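# Move the red box into the empty tray

## Task

Lift the red box out of the tray it starts in and set it down flat inside the tray that is empty. Every other box must stay inside its own tray, with none resting on or sticking out over a tray wall, and that tray must be left undisturbed. The result must hold by itself with no arm supporting it. Finish by switching suction off and pulling the arm away.

## Robot and tools

Robot: two Kinova Gen3 arms with seven joints each, called left_arm and right_arm. Each ends in a vacuum cup tool, with no fingers. The left_arm base sits at (-0.026, +0.274, 0) m and the right_arm base at (-0.057, -0.286, 0) m, both turned only slightly about z. The arm names do not correspond to the left or right of any image.

Frame: every pose lives in one scene frame. Its origin is on the table surface midway between the bases. +x points out across the table, +z points up, and left_arm is on the +y side. The controlled point of each arm is its cup point, the middle of the suction cup rim. The cup opens along that point's own +z axis, so a cup aimed straight down has its local +z pointing along scene -z. About 7 cm back from the rim, the tool body and wrist camera stick out as far as 8 cm sideways. Leave room for this near tray walls and other boxes.

The row: any commanded target is a row of 16 numbers. Positions 1-8 belong to left_arm: x, y, z in metres, then the quaternion qw, qx, qy, qz with w first, then suction. Positions 9-16 are the same eight for right_arm. x, y, z and the quaternion are an absolute pose for the cup point in the scene frame, not an offset. Suction runs from -1 to 1. A value of 1 requests full vacuum, roughly 55 kPa under ambient, and smaller values request that fraction of it. Anything at or below 0.05 switches suction off. Suction keeps its last value, and a 0 counts as a real command. To keep an arm still, resend its previous pose and suction unchanged. To hold an orientation, repeat one fixed quaternion instead of copying the drifting one reported back.

execute_actions(actions): a list of at most 15 actions. Each action is a table of up to 15 rows, and each row lasts one control step of 1/30 s. A table shorter than 15 rows keeps its final row for the remaining steps. An empty list simply returns the current state and images. The controller rejects an action for both arms when any target lies more than 0.6 m from that cup point's current position, measured along any of the cup point's own axes. If the first action fails this test against the most recent reported state, or any action is malformed, nothing in the call runs.

move(target, speed, blocking): target is a single 16-number row as above. Each cup point follows a straight line to its pose, and both finish at the same moment, taking between 0.5 and 10 s. After 10 s the motion stops even if the target was not reached. speed is the top path speed in m/s, from 0.002 to 0.5, default 0.25. Turning is capped at twice that value in rad/s. The paths ignore obstacles and the other arm, and the real tip may lag, wander, or overshoot the speed, especially with the arm close to straight. With blocking=false the call returns after 0.5 s and the motion continues. Further moves and execute_actions are refused until some result shows that motion has ended, so use wait or stop first. The result includes a "move:" line with the ending (done, off_target, moving, held, fault) and any limits. limits=paced means the pose sent was clipped. limits=held means a check held back some steps, and a sudden fast catch-up can follow. It also reports each cup point's remaining distance from its pose.

wait(seconds): 0 to 10 s, with arms holding their last command. It returns early if a running move finishes. stop(): brakes a running move, which needs some stopping distance. zoom_image(camera, region): camera is cam_high (896x504), cam_low (896x504), cam_left_wrist (616x616) or cam_right_wrist (616x616). region is [x0, y0, x1, y1] in pixels from the top-left, at most 504 by 504. read_manual(section) only returns licence text. finished_scene(scene) takes the current scene number, ends the scene, and cannot be reversed.

Motion details: at each step the commanded pose is clamped to within 70 mm and 16 degrees of the measured pose. When position and orientation conflict, position wins. A distant target therefore takes several actions, and after an action an arm goes at most to its last clamped pose. Elbows stop just short of straight. Joint ranges in rad: waist ±6.283, shoulder ±2.250, upper arm roll ±6.283, elbow ±2.580, forearm roll ±6.283, wrist pitch ±2.100, wrist roll ±6.283. The robot keeps executing its last command while you compose a reply.

Results: the state line gives each arm's cup point position and quaternion, which can be slightly off at long reach. "Hand target" is the pose the controller is currently driving toward. A "pose unreachable" line means a clearance check altered or blocked the named arm's command. Step readings list positions at sampled steps, and HELD flags steps where part of that arm's row was held back. Joint torques come in Joint positions order and carry per-arm offset, scale and noise. suction_measured is the vacuum reached, and it stays near 0 when there is no seal. part_present goes to 1 at 0.50 and back to 0 below 0.45. MOTOR HOT appears from 60 °C. At 75 °C an OVER-TEMPERATURE FAULT makes the arm brake weakly and sag, so avoid holding loads for long.

Gripping: the rim is 29 mm wide. Switch suction on and press it squarely onto a flat, smooth face of the box with the whole rim in contact, away from edges, seams and holes. Under vacuum the cup shortens, so a held object rides up to about 10 mm nearer the tool. To release, set the box down until it rests on its support, set suction to 0, then back off more than 15 mm. If the cup seals on the table it pins the tool, and switching suction off frees it.

Things to avoid: torque faults, where a joint load reaches 49.1 N m on the four larger joints or 30.9 N m on the wrist joints. A fault freezes that arm for 10 s and discards the rest of the call. Faster contact hits harder, and a target set further past the contact presses harder. Do not let the arms strike or push each other. Avoid dropping, slamming or shoving things, and never let anything fall off the table, which fails the task. Loose objects may sometimes get nudged by outside pushes, so check the final state before ending.

Each tool is called after ">>>" as name([rows], argument=value, ...), one row to a line, values as JSON.

## Session

>>> execute_actions(actions=[])

Scene clock: 0.00 s.
left_arm: end_effector_position=(+0.4226, +0.2811, +0.2063) suction_measured=0.00 part_present=0 end_effector_quat_wxyz=(-0.002, -0.266, +0.964, +0.001) | right_arm: end_effector_position=(+0.3853, -0.1954, +0.2089) suction_measured=0.00 part_present=0 end_effector_quat_wxyz=(+0.002, +0.160, +0.987, -0.001)
Joint positions: left_arm=[-0.058  0.433  0.001  1.659 -0.002  1.054 -2.674] | right_arm=[-0.055  0.431  0.003  1.653  0.002  1.055  2.561]
Joint velocities: left_arm=[ 0.001  0.    -0.001  0.     0.001 -0.001  0.   ] | right_arm=[-0.    -0.001  0.    -0.001 -0.    -0.001  0.001]
Joint torques (N m, as the joint torque sensors report them, + toward a larger angle): no reading
Hand target (left_arm): +0.423, +0.281, +0.206; -0.002, -0.266, +0.964, +0.001
Hand target (right_arm): +0.385, -0.195, +0.209; +0.002, +0.160, +0.987, -0.001

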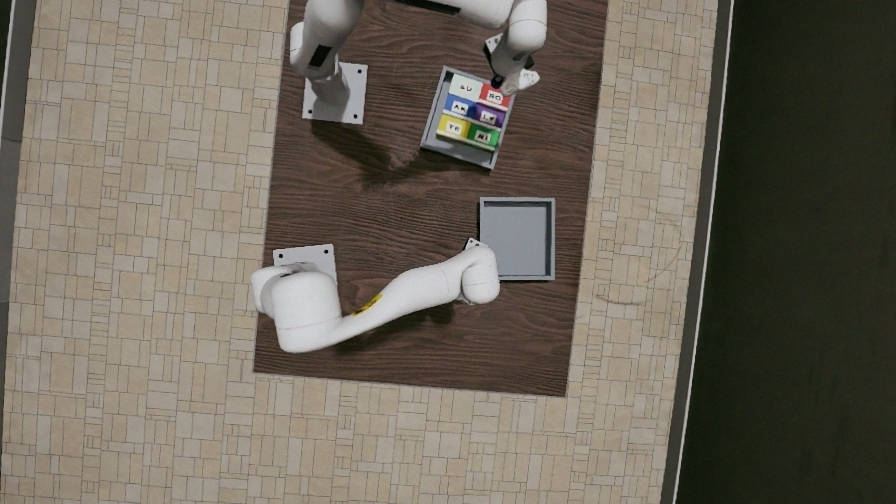

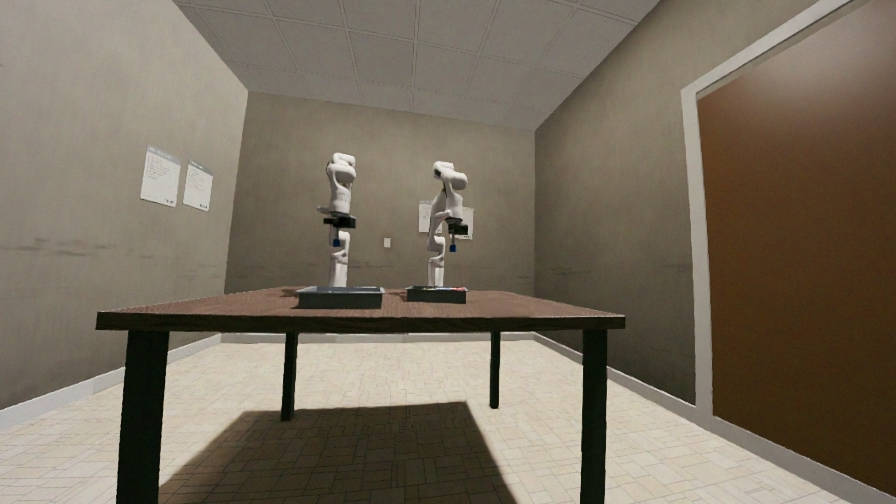

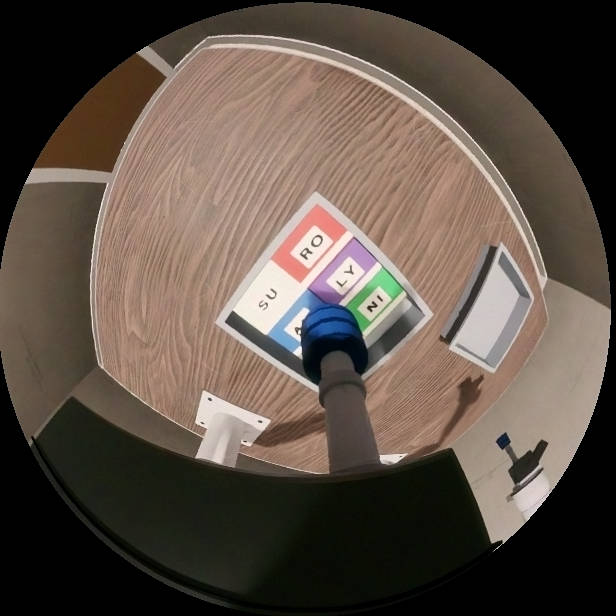

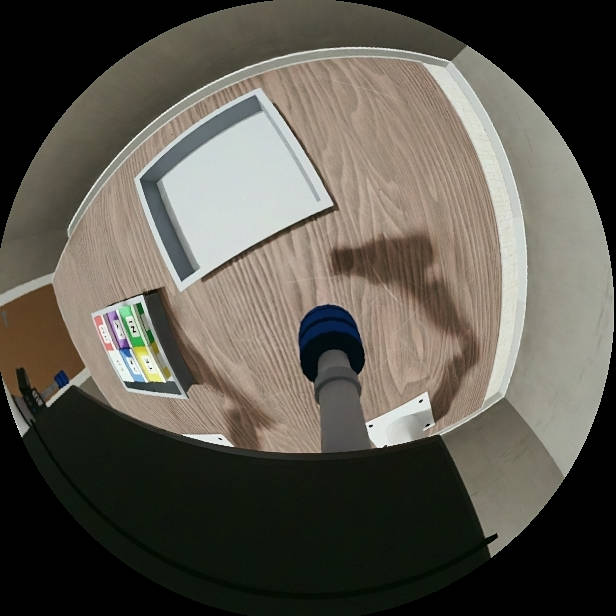

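>>> zoom_image(camera="cam_high", region=[400, 50, 550, 190])

>>> zoom_image(camera="cam_high", region=[450, 170, 590, 300])

>>> zoom_image(camera="cam_left_wrist", region=[200, 170, 450, 400])

>>> zoom_image(camera="cam_low", region=[280, 220, 490, 320])

Region (400, 50, 550, 190) of cam_high's 896x504 image, scaled by 3.360, with more detail than that image has; it fills the top 470 rows of this view, and the rest is white.

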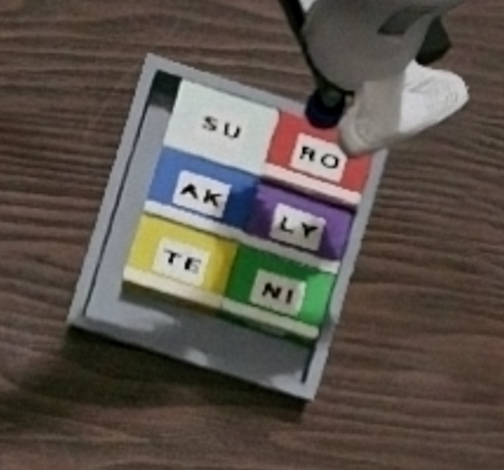

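Region (450, 170, 590, 300) of cam_high's 896x504 image, scaled by 3.600, with more detail than that image has; it fills the top 468 rows of this view, and the rest is white.

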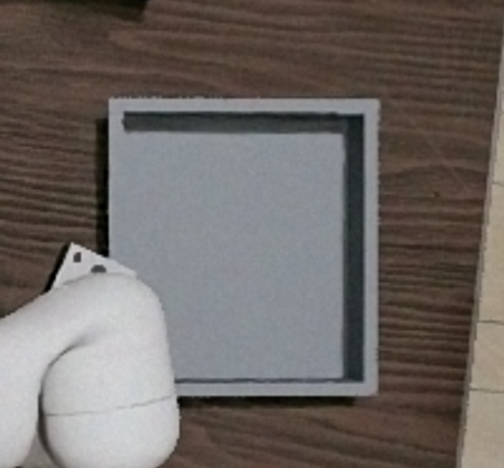

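Region (200, 170, 450, 400) of cam_left_wrist's 616x616 image, scaled by 2.016, with more detail than that image has; it fills the top 464 rows of this view, and the rest is white.

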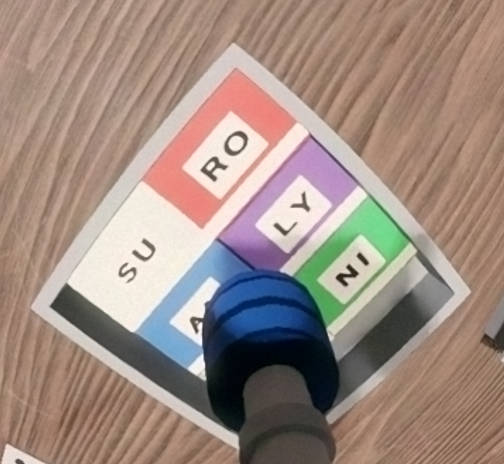

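Region (280, 220, 490, 320) of cam_low's 896x504 image, scaled by 2.400, with more detail than that image has; it fills the top 240 rows of this view, and the rest is white.

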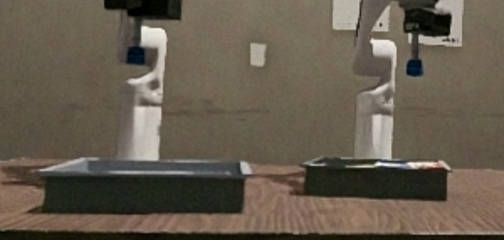

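>>> move(target=[0.448, 0.308, 0.09, 0.0, -0.266, 0.964, 0.0, 0, 0.33, -0.30, 0.21, 0.0, 0.160, 0.987, 0.0, 0], speed=0.2)

Scene clock: 3.23 s.
left_arm: end_effector_position=(+0.4478, +0.3077, +0.0904) suction_measured=0.00 part_present=0 end_effector_quat_wxyz=(+0.000, -0.266, +0.964, -0.000) | right_arm: end_effector_position=(+0.3296, -0.2999, +0.2097) suction_measured=0.00 part_present=0 end_effector_quat_wxyz=(-0.001, +0.160, +0.987, -0.000)
Joint positions: left_arm=[-0.107  0.65  -0.006  1.719  0.007  0.771 -2.734] | right_arm=[ 0.144  0.298  0.044  1.857 -0.015  0.987  2.809]
Joint velocities: left_arm=[ 0.     0.007 -0.001 -0.     0.001 -0.    -0.001] | right_arm=[ 0.003 -0.005  0.005  0.002 -0.002  0.     0.001]
Joint torques (N m, as the joint torque sensors report them, + toward a larger angle): left_arm=[ -0.01 -16.58   0.39  -4.99   0.08  -0.05  -0.34] | right_arm=[ -0.47 -11.7   -0.01  -6.15  -0.09  -0.1   -0.25]
Hand target (left_arm): +0.448, +0.308, +0.090; -0.000, -0.266, +0.964, -0.000
Hand target (right_arm): +0.330, -0.300, +0.210; -0.000, +0.160, +0.987, -0.000
Off the commanded pose (left_arm): 0.001 m, 0 deg.
Off the commanded pose (right_arm): 0.001 m, 0 deg.
move: done

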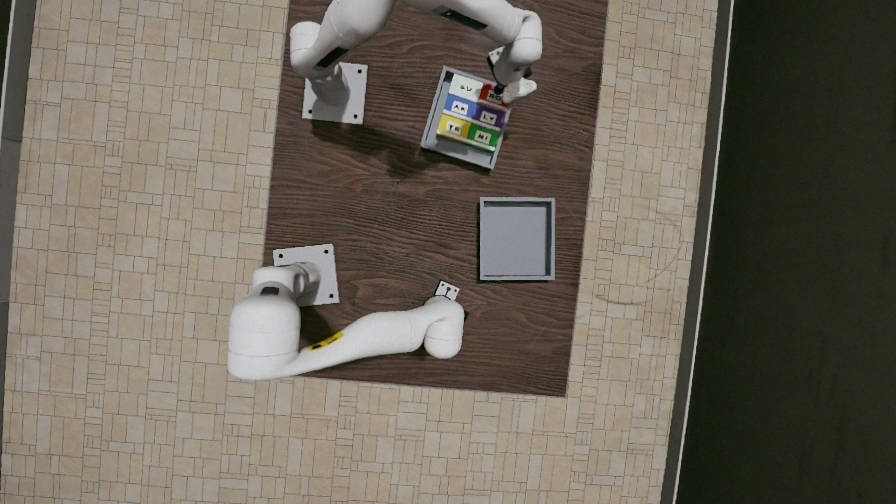

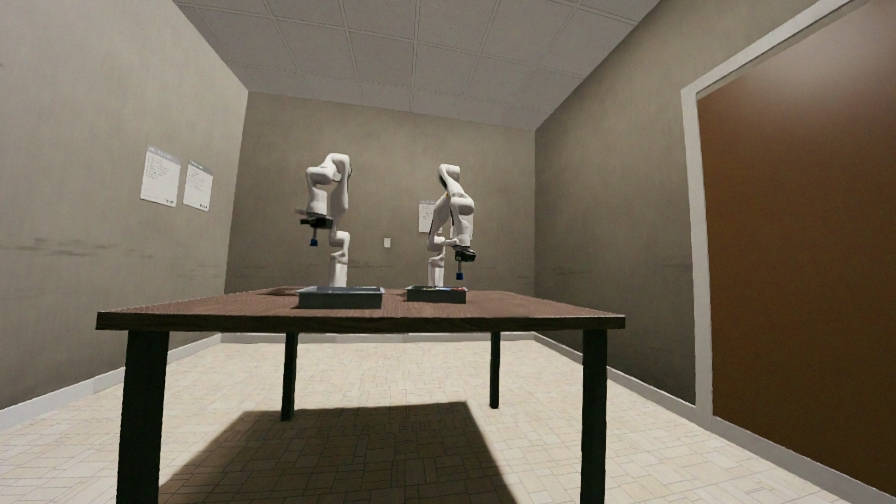

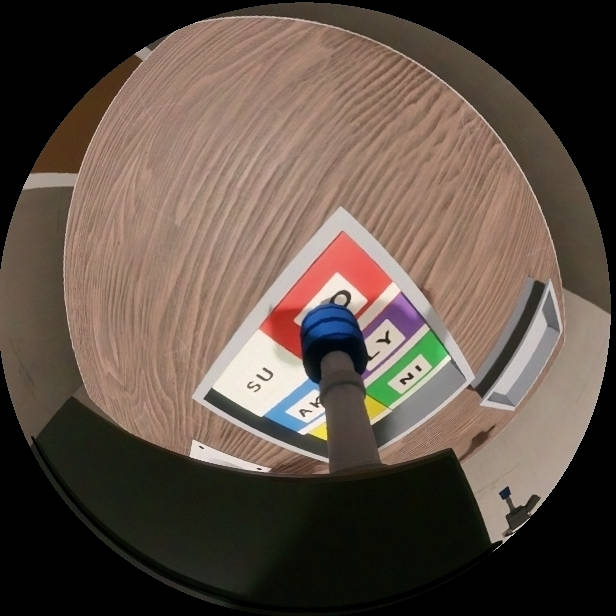

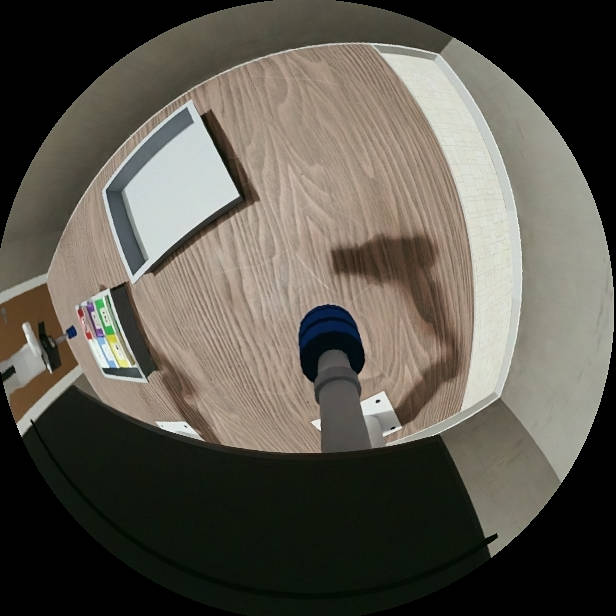

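>>> zoom_image(camera="cam_left_wrist", region=[230, 190, 450, 410])

>>> zoom_image(camera="cam_low", region=[390, 240, 510, 310])

>>> zoom_image(camera="cam_high", region=[440, 50, 550, 140])

Region (230, 190, 450, 410) of cam_left_wrist's 616x616 image, scaled by 2.291, with more detail than that image has.

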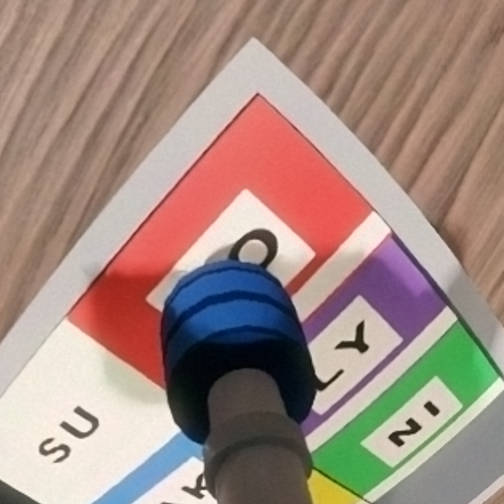

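Region (390, 240, 510, 310) of cam_low's 896x504 image, scaled by 4.200, with more detail than that image has; it fills the top 294 rows of this view, and the rest is white.

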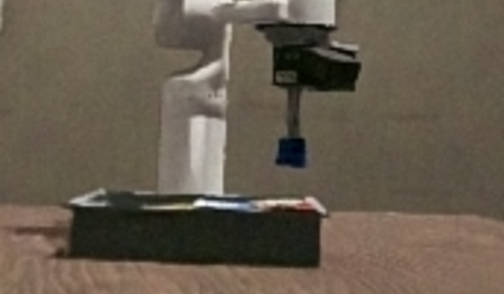

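Region (440, 50, 550, 140) of cam_high's 896x504 image, scaled by 4.582, with more detail than that image has; it fills the top 412 rows of this view, and the rest is white.

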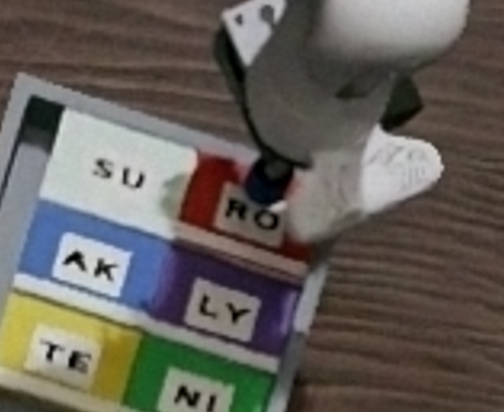

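>>> move(target=[0.4455, 0.305, 0.062, 0.0, -0.266, 0.964, 0.0, 0, 0.33, -0.30, 0.21, 0.0, 0.160, 0.987, 0.0, 0], speed=0.08)

Scene clock: 4.60 s.
left_arm: end_effector_position=(+0.4455, +0.3050, +0.0622) suction_measured=0.00 part_present=0 end_effector_quat_wxyz=(+0.000, -0.266, +0.964, -0.000) | right_arm: end_effector_position=(+0.3300, -0.3000, +0.2100) suction_measured=0.00 part_present=0 end_effector_quat_wxyz=(+0.000, +0.160, +0.987, +0.000)
Joint positions: left_arm=[-0.1    0.697 -0.008  1.748  0.008  0.696 -2.73 ] | right_arm=[ 0.144  0.298  0.044  1.857 -0.016  0.987  2.809]
Joint velocities: left_arm=[-0.001  0.004  0.001  0.    -0.001  0.     0.001] | right_arm=[-0.001  0.001 -0.     0.001  0.     0.001 -0.001]
Joint torques (N m, as the joint torque sensors report them, + toward a larger angle): left_arm=[ -0.3  -16.99   0.28  -4.43   0.05  -0.09   0.01] | right_arm=[ -0.49 -11.85  -0.2   -6.41   0.06   0.    -0.14]
Hand target (left_arm): +0.445, +0.305, +0.062; -0.000, -0.266, +0.964, -0.000
Hand target (right_arm): +0.330, -0.300, +0.210; -0.000, +0.160, +0.987, -0.000
Off the commanded pose (left_arm): 0.000 m, 0 deg.
Off the commanded pose (right_arm): 0.000 m, 0 deg.
move: done

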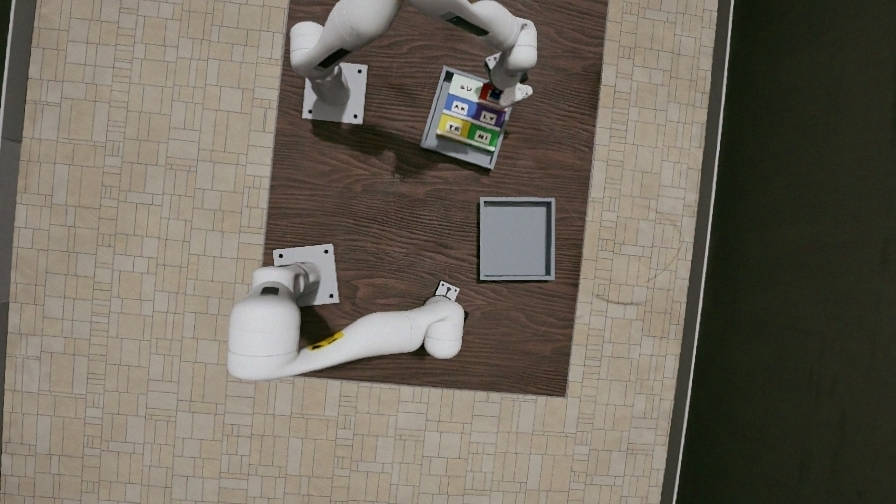

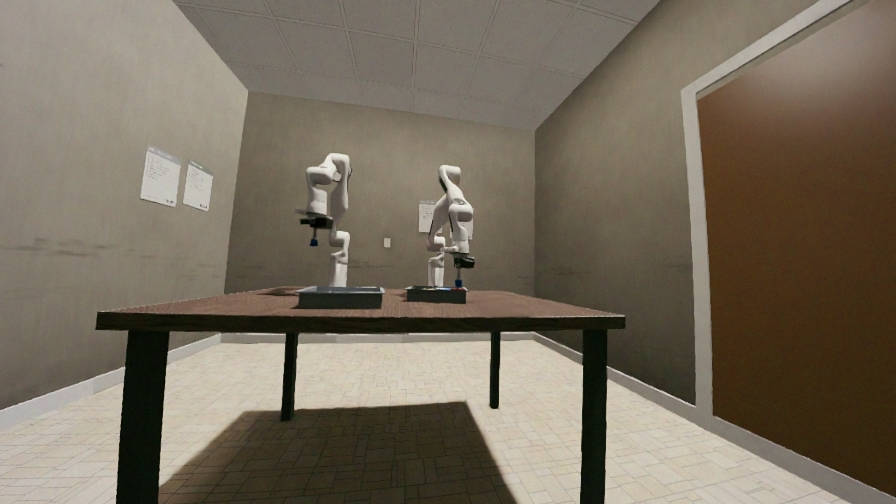

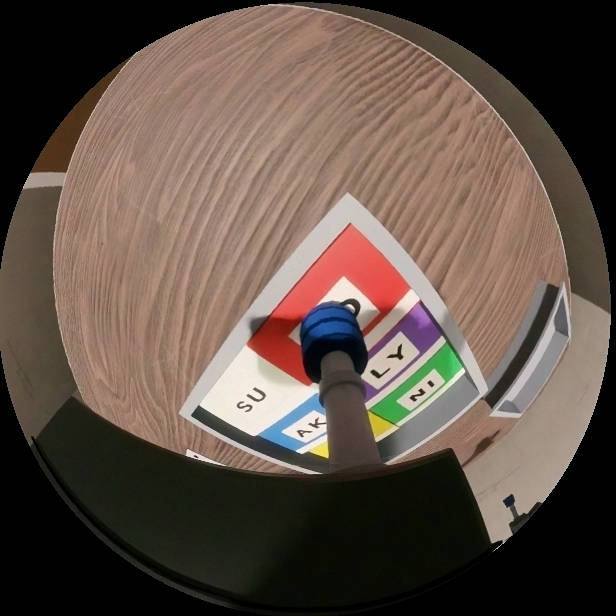

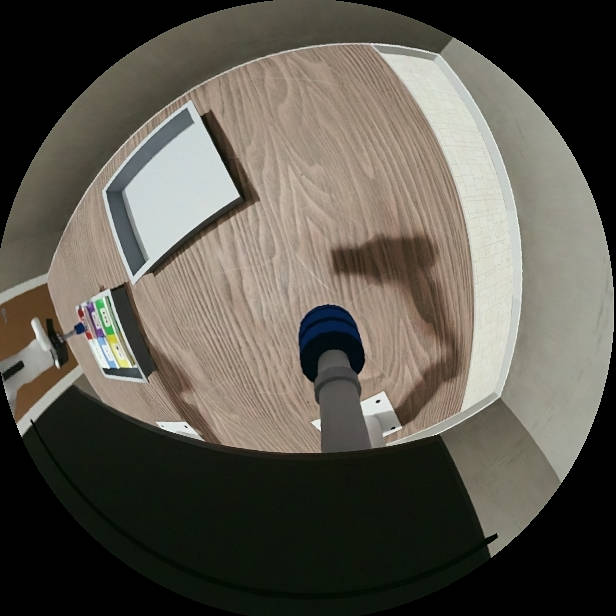

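>>> move(target=[0.4455, 0.305, 0.051, 0.0, -0.266, 0.964, 0.0, 1, 0.33, -0.30, 0.21, 0.0, 0.160, 0.987, 0.0, 0], speed=0.02)

Scene clock: 5.50 s.
left_arm: end_effector_position=(+0.4451, +0.3049, +0.0505) suction_measured=0.40 part_present=0 end_effector_quat_wxyz=(-0.001, -0.266, +0.964, +0.000) | right_arm: end_effector_position=(+0.3300, -0.3000, +0.2100) suction_measured=0.00 part_present=0 end_effector_quat_wxyz=(+0.000, +0.160, +0.987, +0.000)
Joint positions: left_arm=[-0.1    0.719 -0.008  1.755  0.009  0.669 -2.73 ] | right_arm=[ 0.144  0.298  0.044  1.857 -0.016  0.987  2.809]
Joint velocities: left_arm=[-0.     0.003 -0.     0.     0.    -0.001 -0.001] | right_arm=[-0.001  0.    -0.     0.    -0.     0.001  0.   ]
Joint torques (N m, as the joint torque sensors report them, + toward a larger angle): left_arm=[  0.04 -17.96   0.32  -4.42  -0.19   0.01  -0.06] | right_arm=[ -0.43 -11.77  -0.11  -6.39   0.04   0.09  -0.08]
Hand target (left_arm): +0.445, +0.305, +0.051; -0.000, -0.266, +0.964, -0.000
Hand target (right_arm): +0.330, -0.300, +0.210; +0.000, +0.160, +0.987, -0.000
Off the commanded pose (left_arm): 0.001 m, 0 deg.
Off the commanded pose (right_arm): 0.000 m, 0 deg.
move: done

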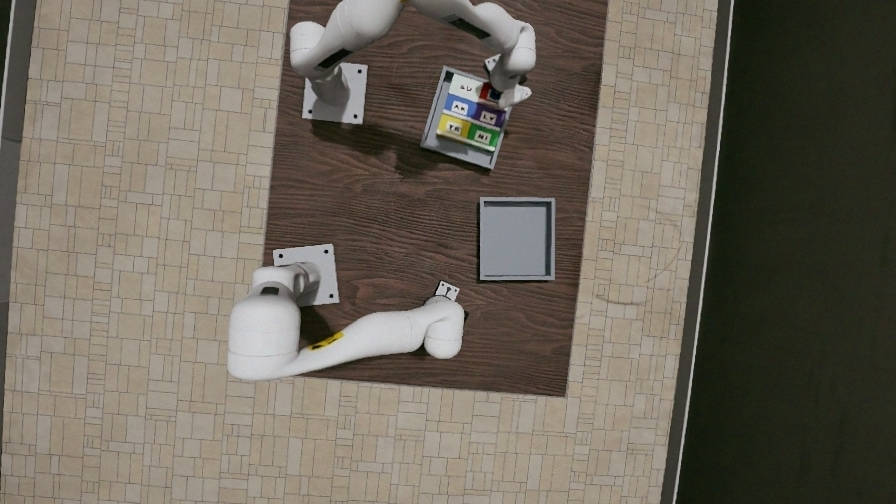

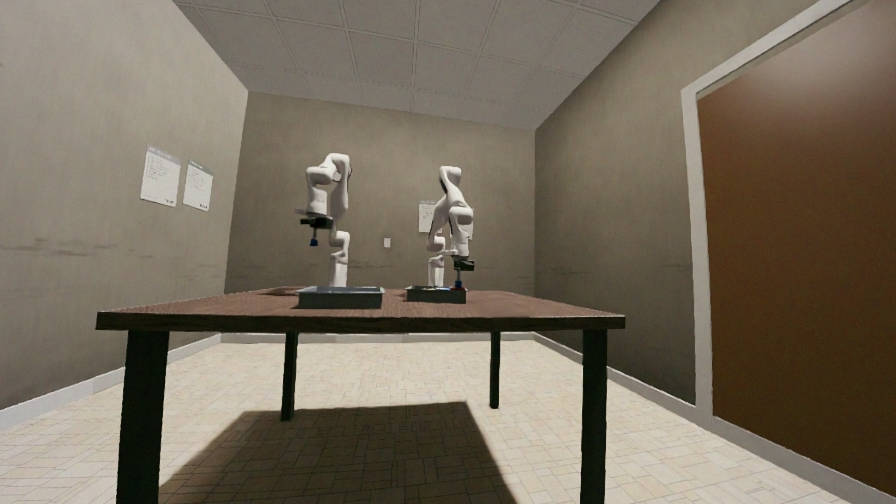

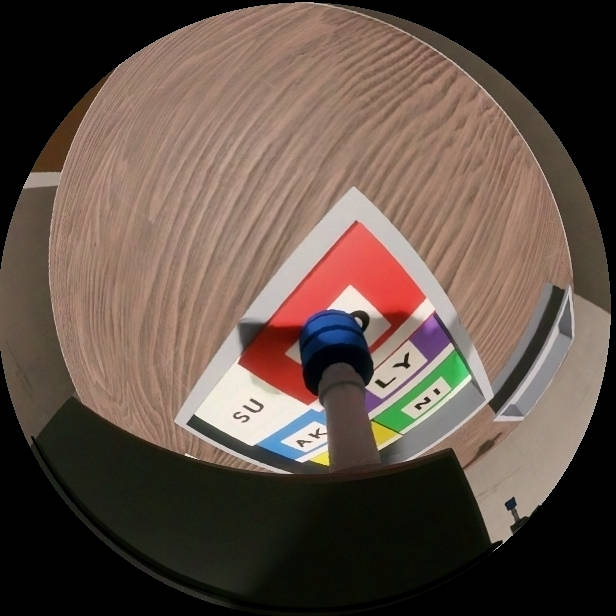

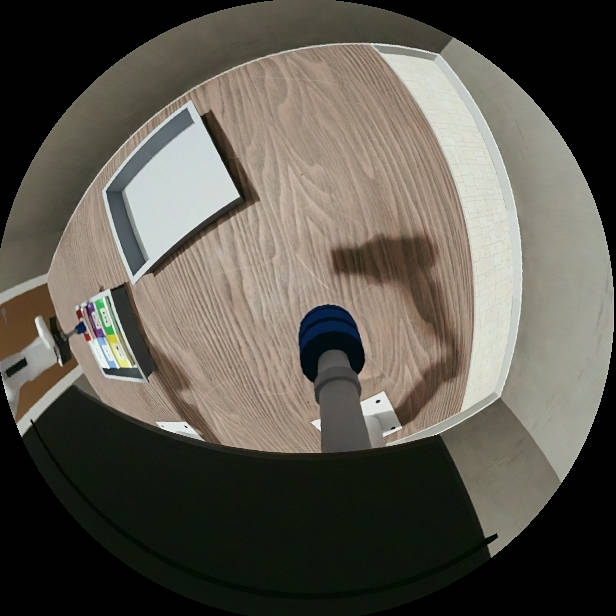

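The cup is sealing, at 0.40 so far. I'll check the vacuum level before lifting.

>>> wait(seconds=0.4)

Scene clock: 6.10 s.
left_arm: end_effector_position=(+0.4455, +0.3050, +0.0510) suction_measured=0.99 part_present=1 end_effector_quat_wxyz=(-0.000, -0.266, +0.964, -0.000) | right_arm: end_effector_position=(+0.3300, -0.3000, +0.2100) suction_measured=0.00 part_present=0 end_effector_quat_wxyz=(+0.000, +0.160, +0.987, +0.000)
Joint positions: left_arm=[-0.1    0.718 -0.008  1.755  0.009  0.669 -2.73 ] | right_arm=[ 0.144  0.298  0.044  1.857 -0.016  0.987  2.809]
Joint velocities: left_arm=[-0.001 -0.001  0.    -0.    -0.001  0.     0.   ] | right_arm=[-0.001  0.001  0.001  0.    -0.    -0.001  0.   ]
Joint torques (N m, as the joint torque sensors report them, + toward a larger angle): left_arm=[ -0.01 -17.96   0.89  -4.6    0.03  -0.1   -0.21] | right_arm=[ -0.35 -11.83  -0.05  -6.14   0.11  -0.07  -0.14]
Hand target (left_arm): +0.445, +0.305, +0.051; -0.000, -0.266, +0.964, -0.000
Hand target (right_arm): +0.330, -0.300, +0.210; +0.000, +0.160, +0.987, -0.000
Off the commanded pose (left_arm): 0.000 m, 0 deg.
Off the commanded pose (right_arm): 0.000 m, 0 deg.
wait: 0.40 s; at rest from the start

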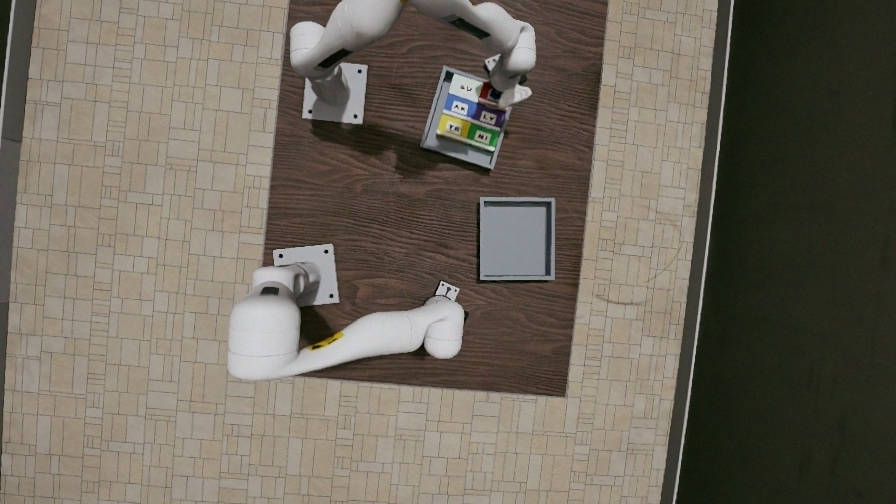

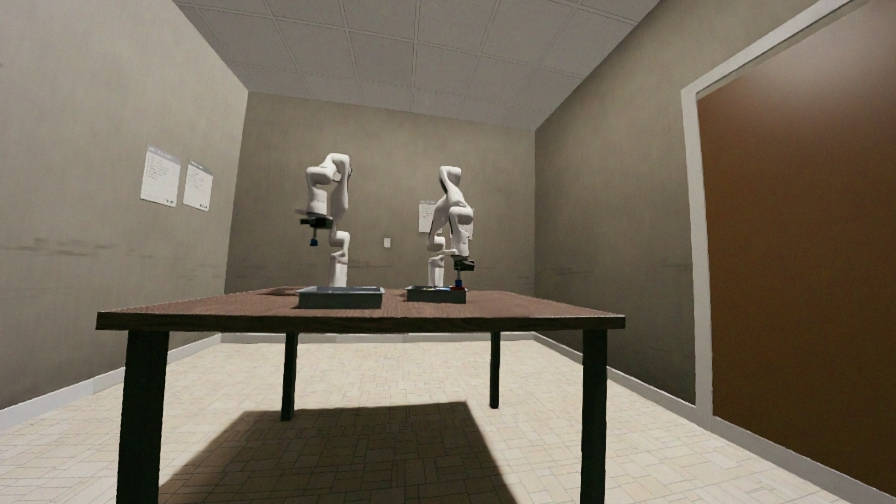

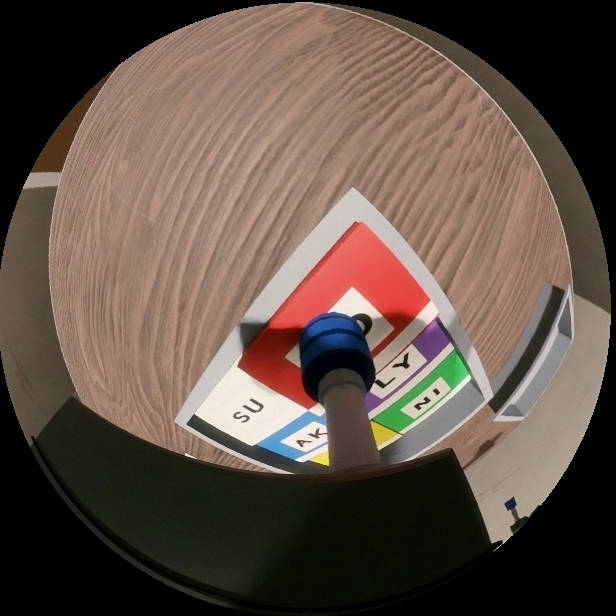

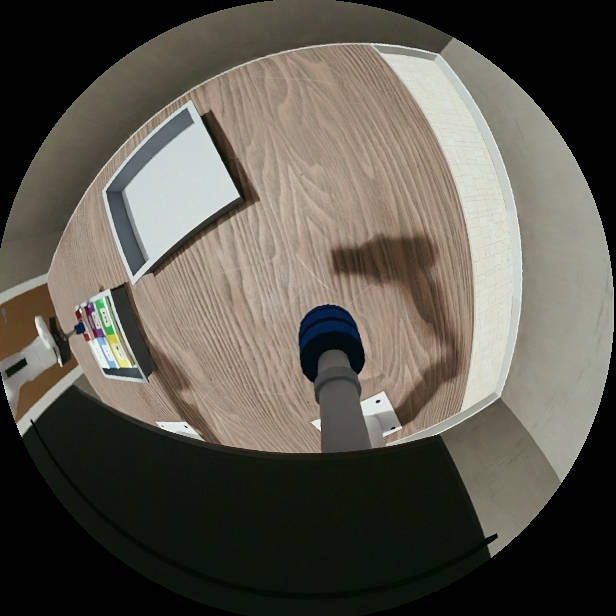

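>>> move(target=[0.4455, 0.305, 0.08, 0.0, -0.266, 0.964, 0.0, 1, 0.33, -0.30, 0.21, 0.0, 0.160, 0.987, 0.0, 0], speed=0.04)

Scene clock: 7.20 s.
left_arm: end_effector_position=(+0.4455, +0.3050, +0.0798) suction_measured=0.96 part_present=1 end_effector_quat_wxyz=(-0.000, -0.266, +0.964, +0.000) | right_arm: end_effector_position=(+0.3300, -0.3000, +0.2100) suction_measured=0.00 part_present=0 end_effector_quat_wxyz=(+0.000, +0.160, +0.987, -0.000)
Joint positions: left_arm=[-0.1    0.665 -0.008  1.735  0.007  0.741 -2.729] | right_arm=[ 0.144  0.298  0.044  1.857 -0.016  0.987  2.809]
Joint velocities: left_arm=[ 0.    -0.003  0.    -0.    -0.001  0.     0.001] | right_arm=[ 0.     0.001  0.    -0.001  0.     0.002  0.001]
Joint torques (N m, as the joint torque sensors report them, + toward a larger angle): left_arm=[ -0.07 -17.43   0.46  -5.41   0.2   -0.08  -0.09] | right_arm=[ -0.4  -11.75  -0.16  -6.12   0.02   0.03  -0.08]
Hand target (left_arm): +0.446, +0.305, +0.080; +0.000, -0.266, +0.964, +0.000
Hand target (right_arm): +0.330, -0.300, +0.210; -0.000, +0.160, +0.987, +0.000
Off the commanded pose (left_arm): 0.000 m, 0 deg.
Off the commanded pose (right_arm): 0.000 m, 0 deg.
move: done

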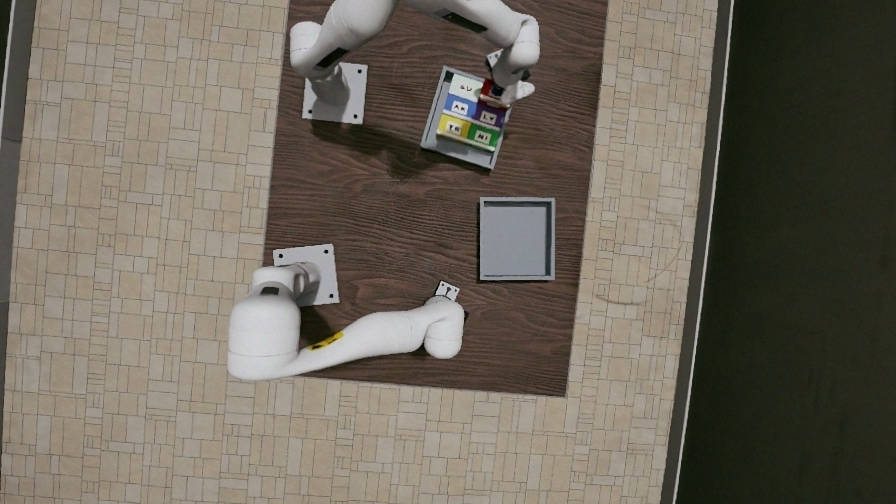

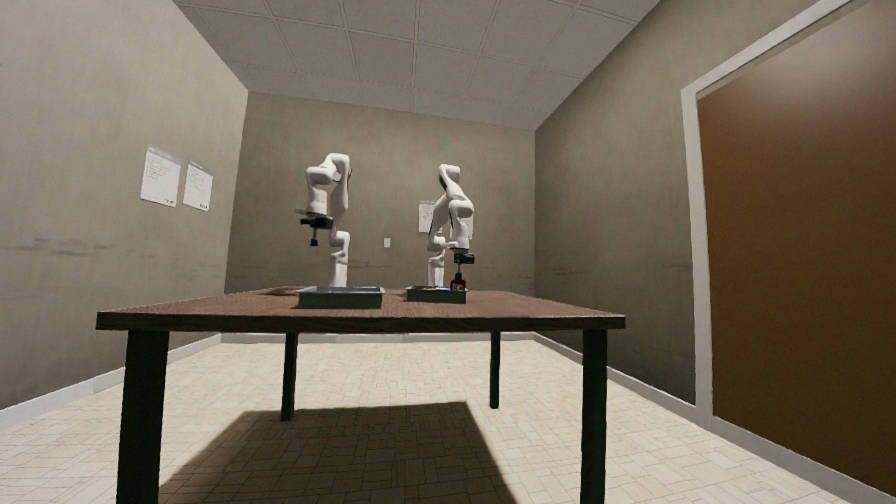

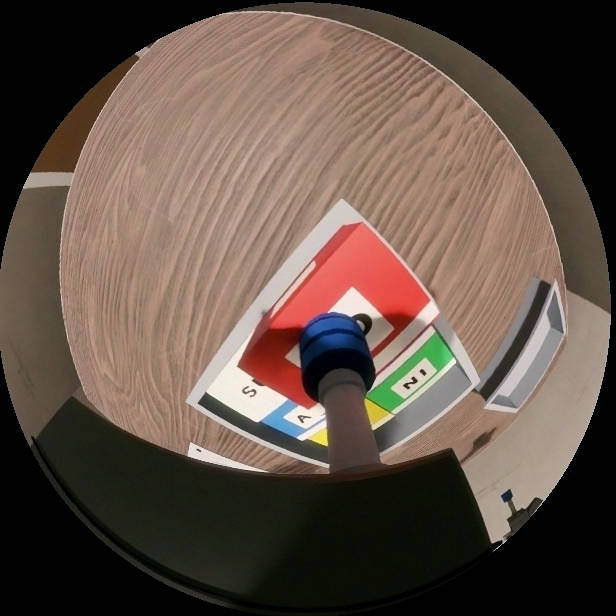

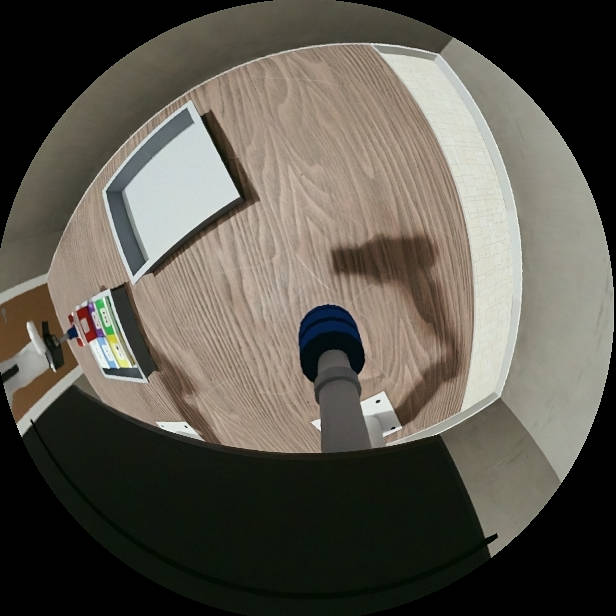

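It's rising cleanly and the other boxes are staying put. I'll keep lifting to clear the walls.

>>> move(target=[0.4455, 0.305, 0.135, 0.0, -0.266, 0.964, 0.0, 1, 0.33, -0.30, 0.21, 0.0, 0.160, 0.987, 0.0, 0], speed=0.09)

Scene clock: 8.23 s.
left_arm: end_effector_position=(+0.4456, +0.3051, +0.1348) suction_measured=0.98 part_present=1 end_effector_quat_wxyz=(-0.000, -0.266, +0.964, +0.000) | right_arm: end_effector_position=(+0.3300, -0.3000, +0.2100) suction_measured=0.00 part_present=0 end_effector_quat_wxyz=(+0.000, +0.160, +0.987, -0.000)
Joint positions: left_arm=[-0.101  0.575 -0.006  1.682  0.004  0.885 -2.726] | right_arm=[ 0.144  0.298  0.044  1.857 -0.016  0.987  2.809]
Joint velocities: left_arm=[-0.    -0.003 -0.    -0.001 -0.001 -0.     0.001] | right_arm=[ 0.002 -0.     0.     0.     0.    -0.    -0.   ]
Joint torques (N m, as the joint torque sensors report them, + toward a larger angle): left_arm=[ -0.1  -16.81   0.6   -5.66  -0.13  -0.16  -0.14] | right_arm=[ -0.32 -11.73  -0.22  -6.32  -0.04   0.07   0.  ]
Hand target (left_arm): +0.446, +0.305, +0.135; +0.000, -0.266, +0.964, +0.000
Hand target (right_arm): +0.330, -0.300, +0.210; -0.000, +0.160, +0.987, +0.000
Off the commanded pose (left_arm): 0.000 m, 0 deg.
Off the commanded pose (right_arm): 0.000 m, 0 deg.
move: done

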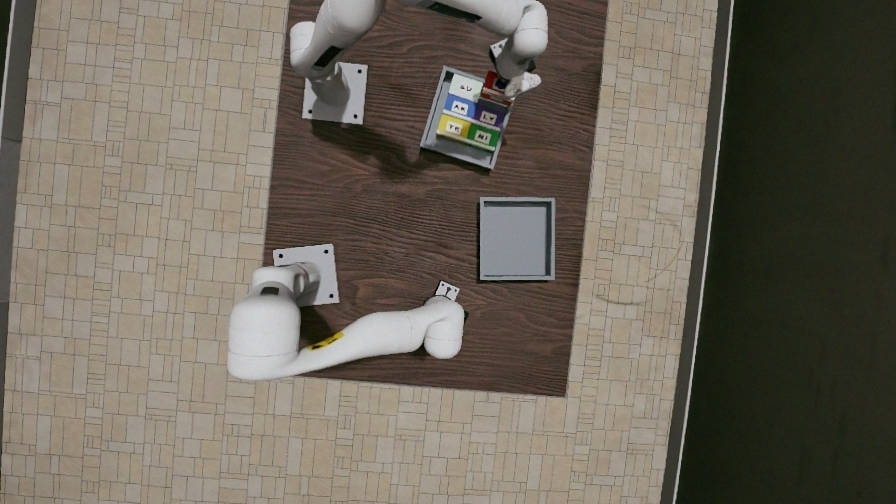

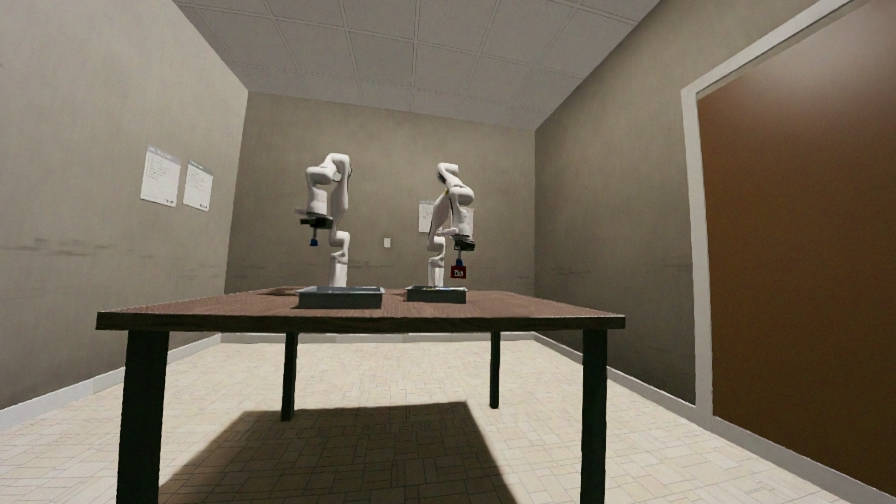

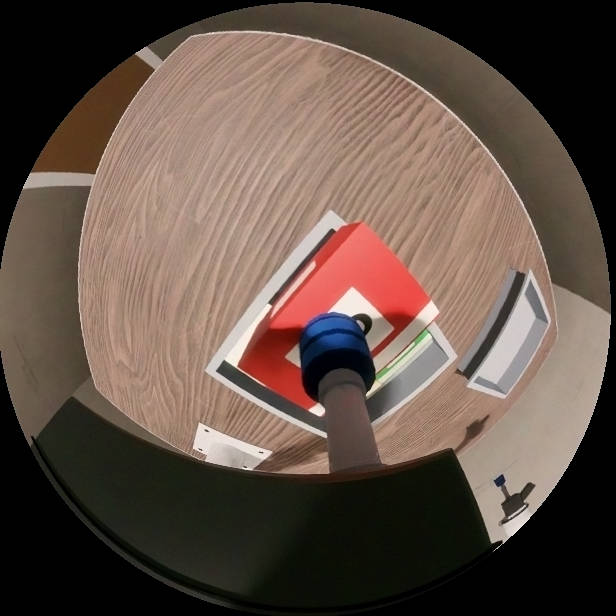

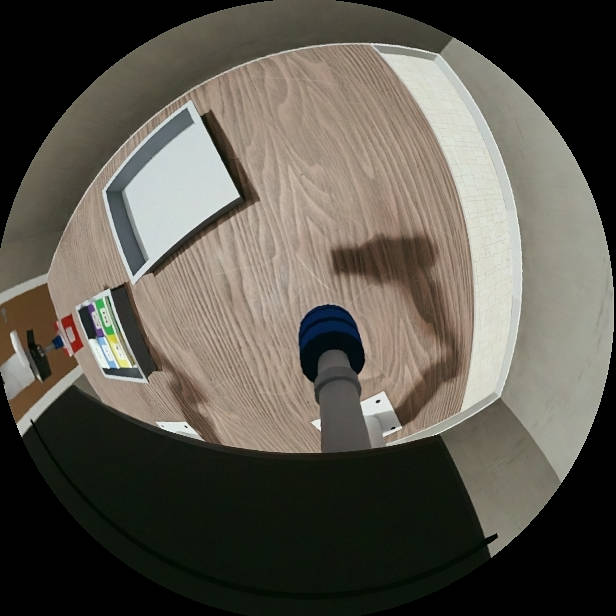

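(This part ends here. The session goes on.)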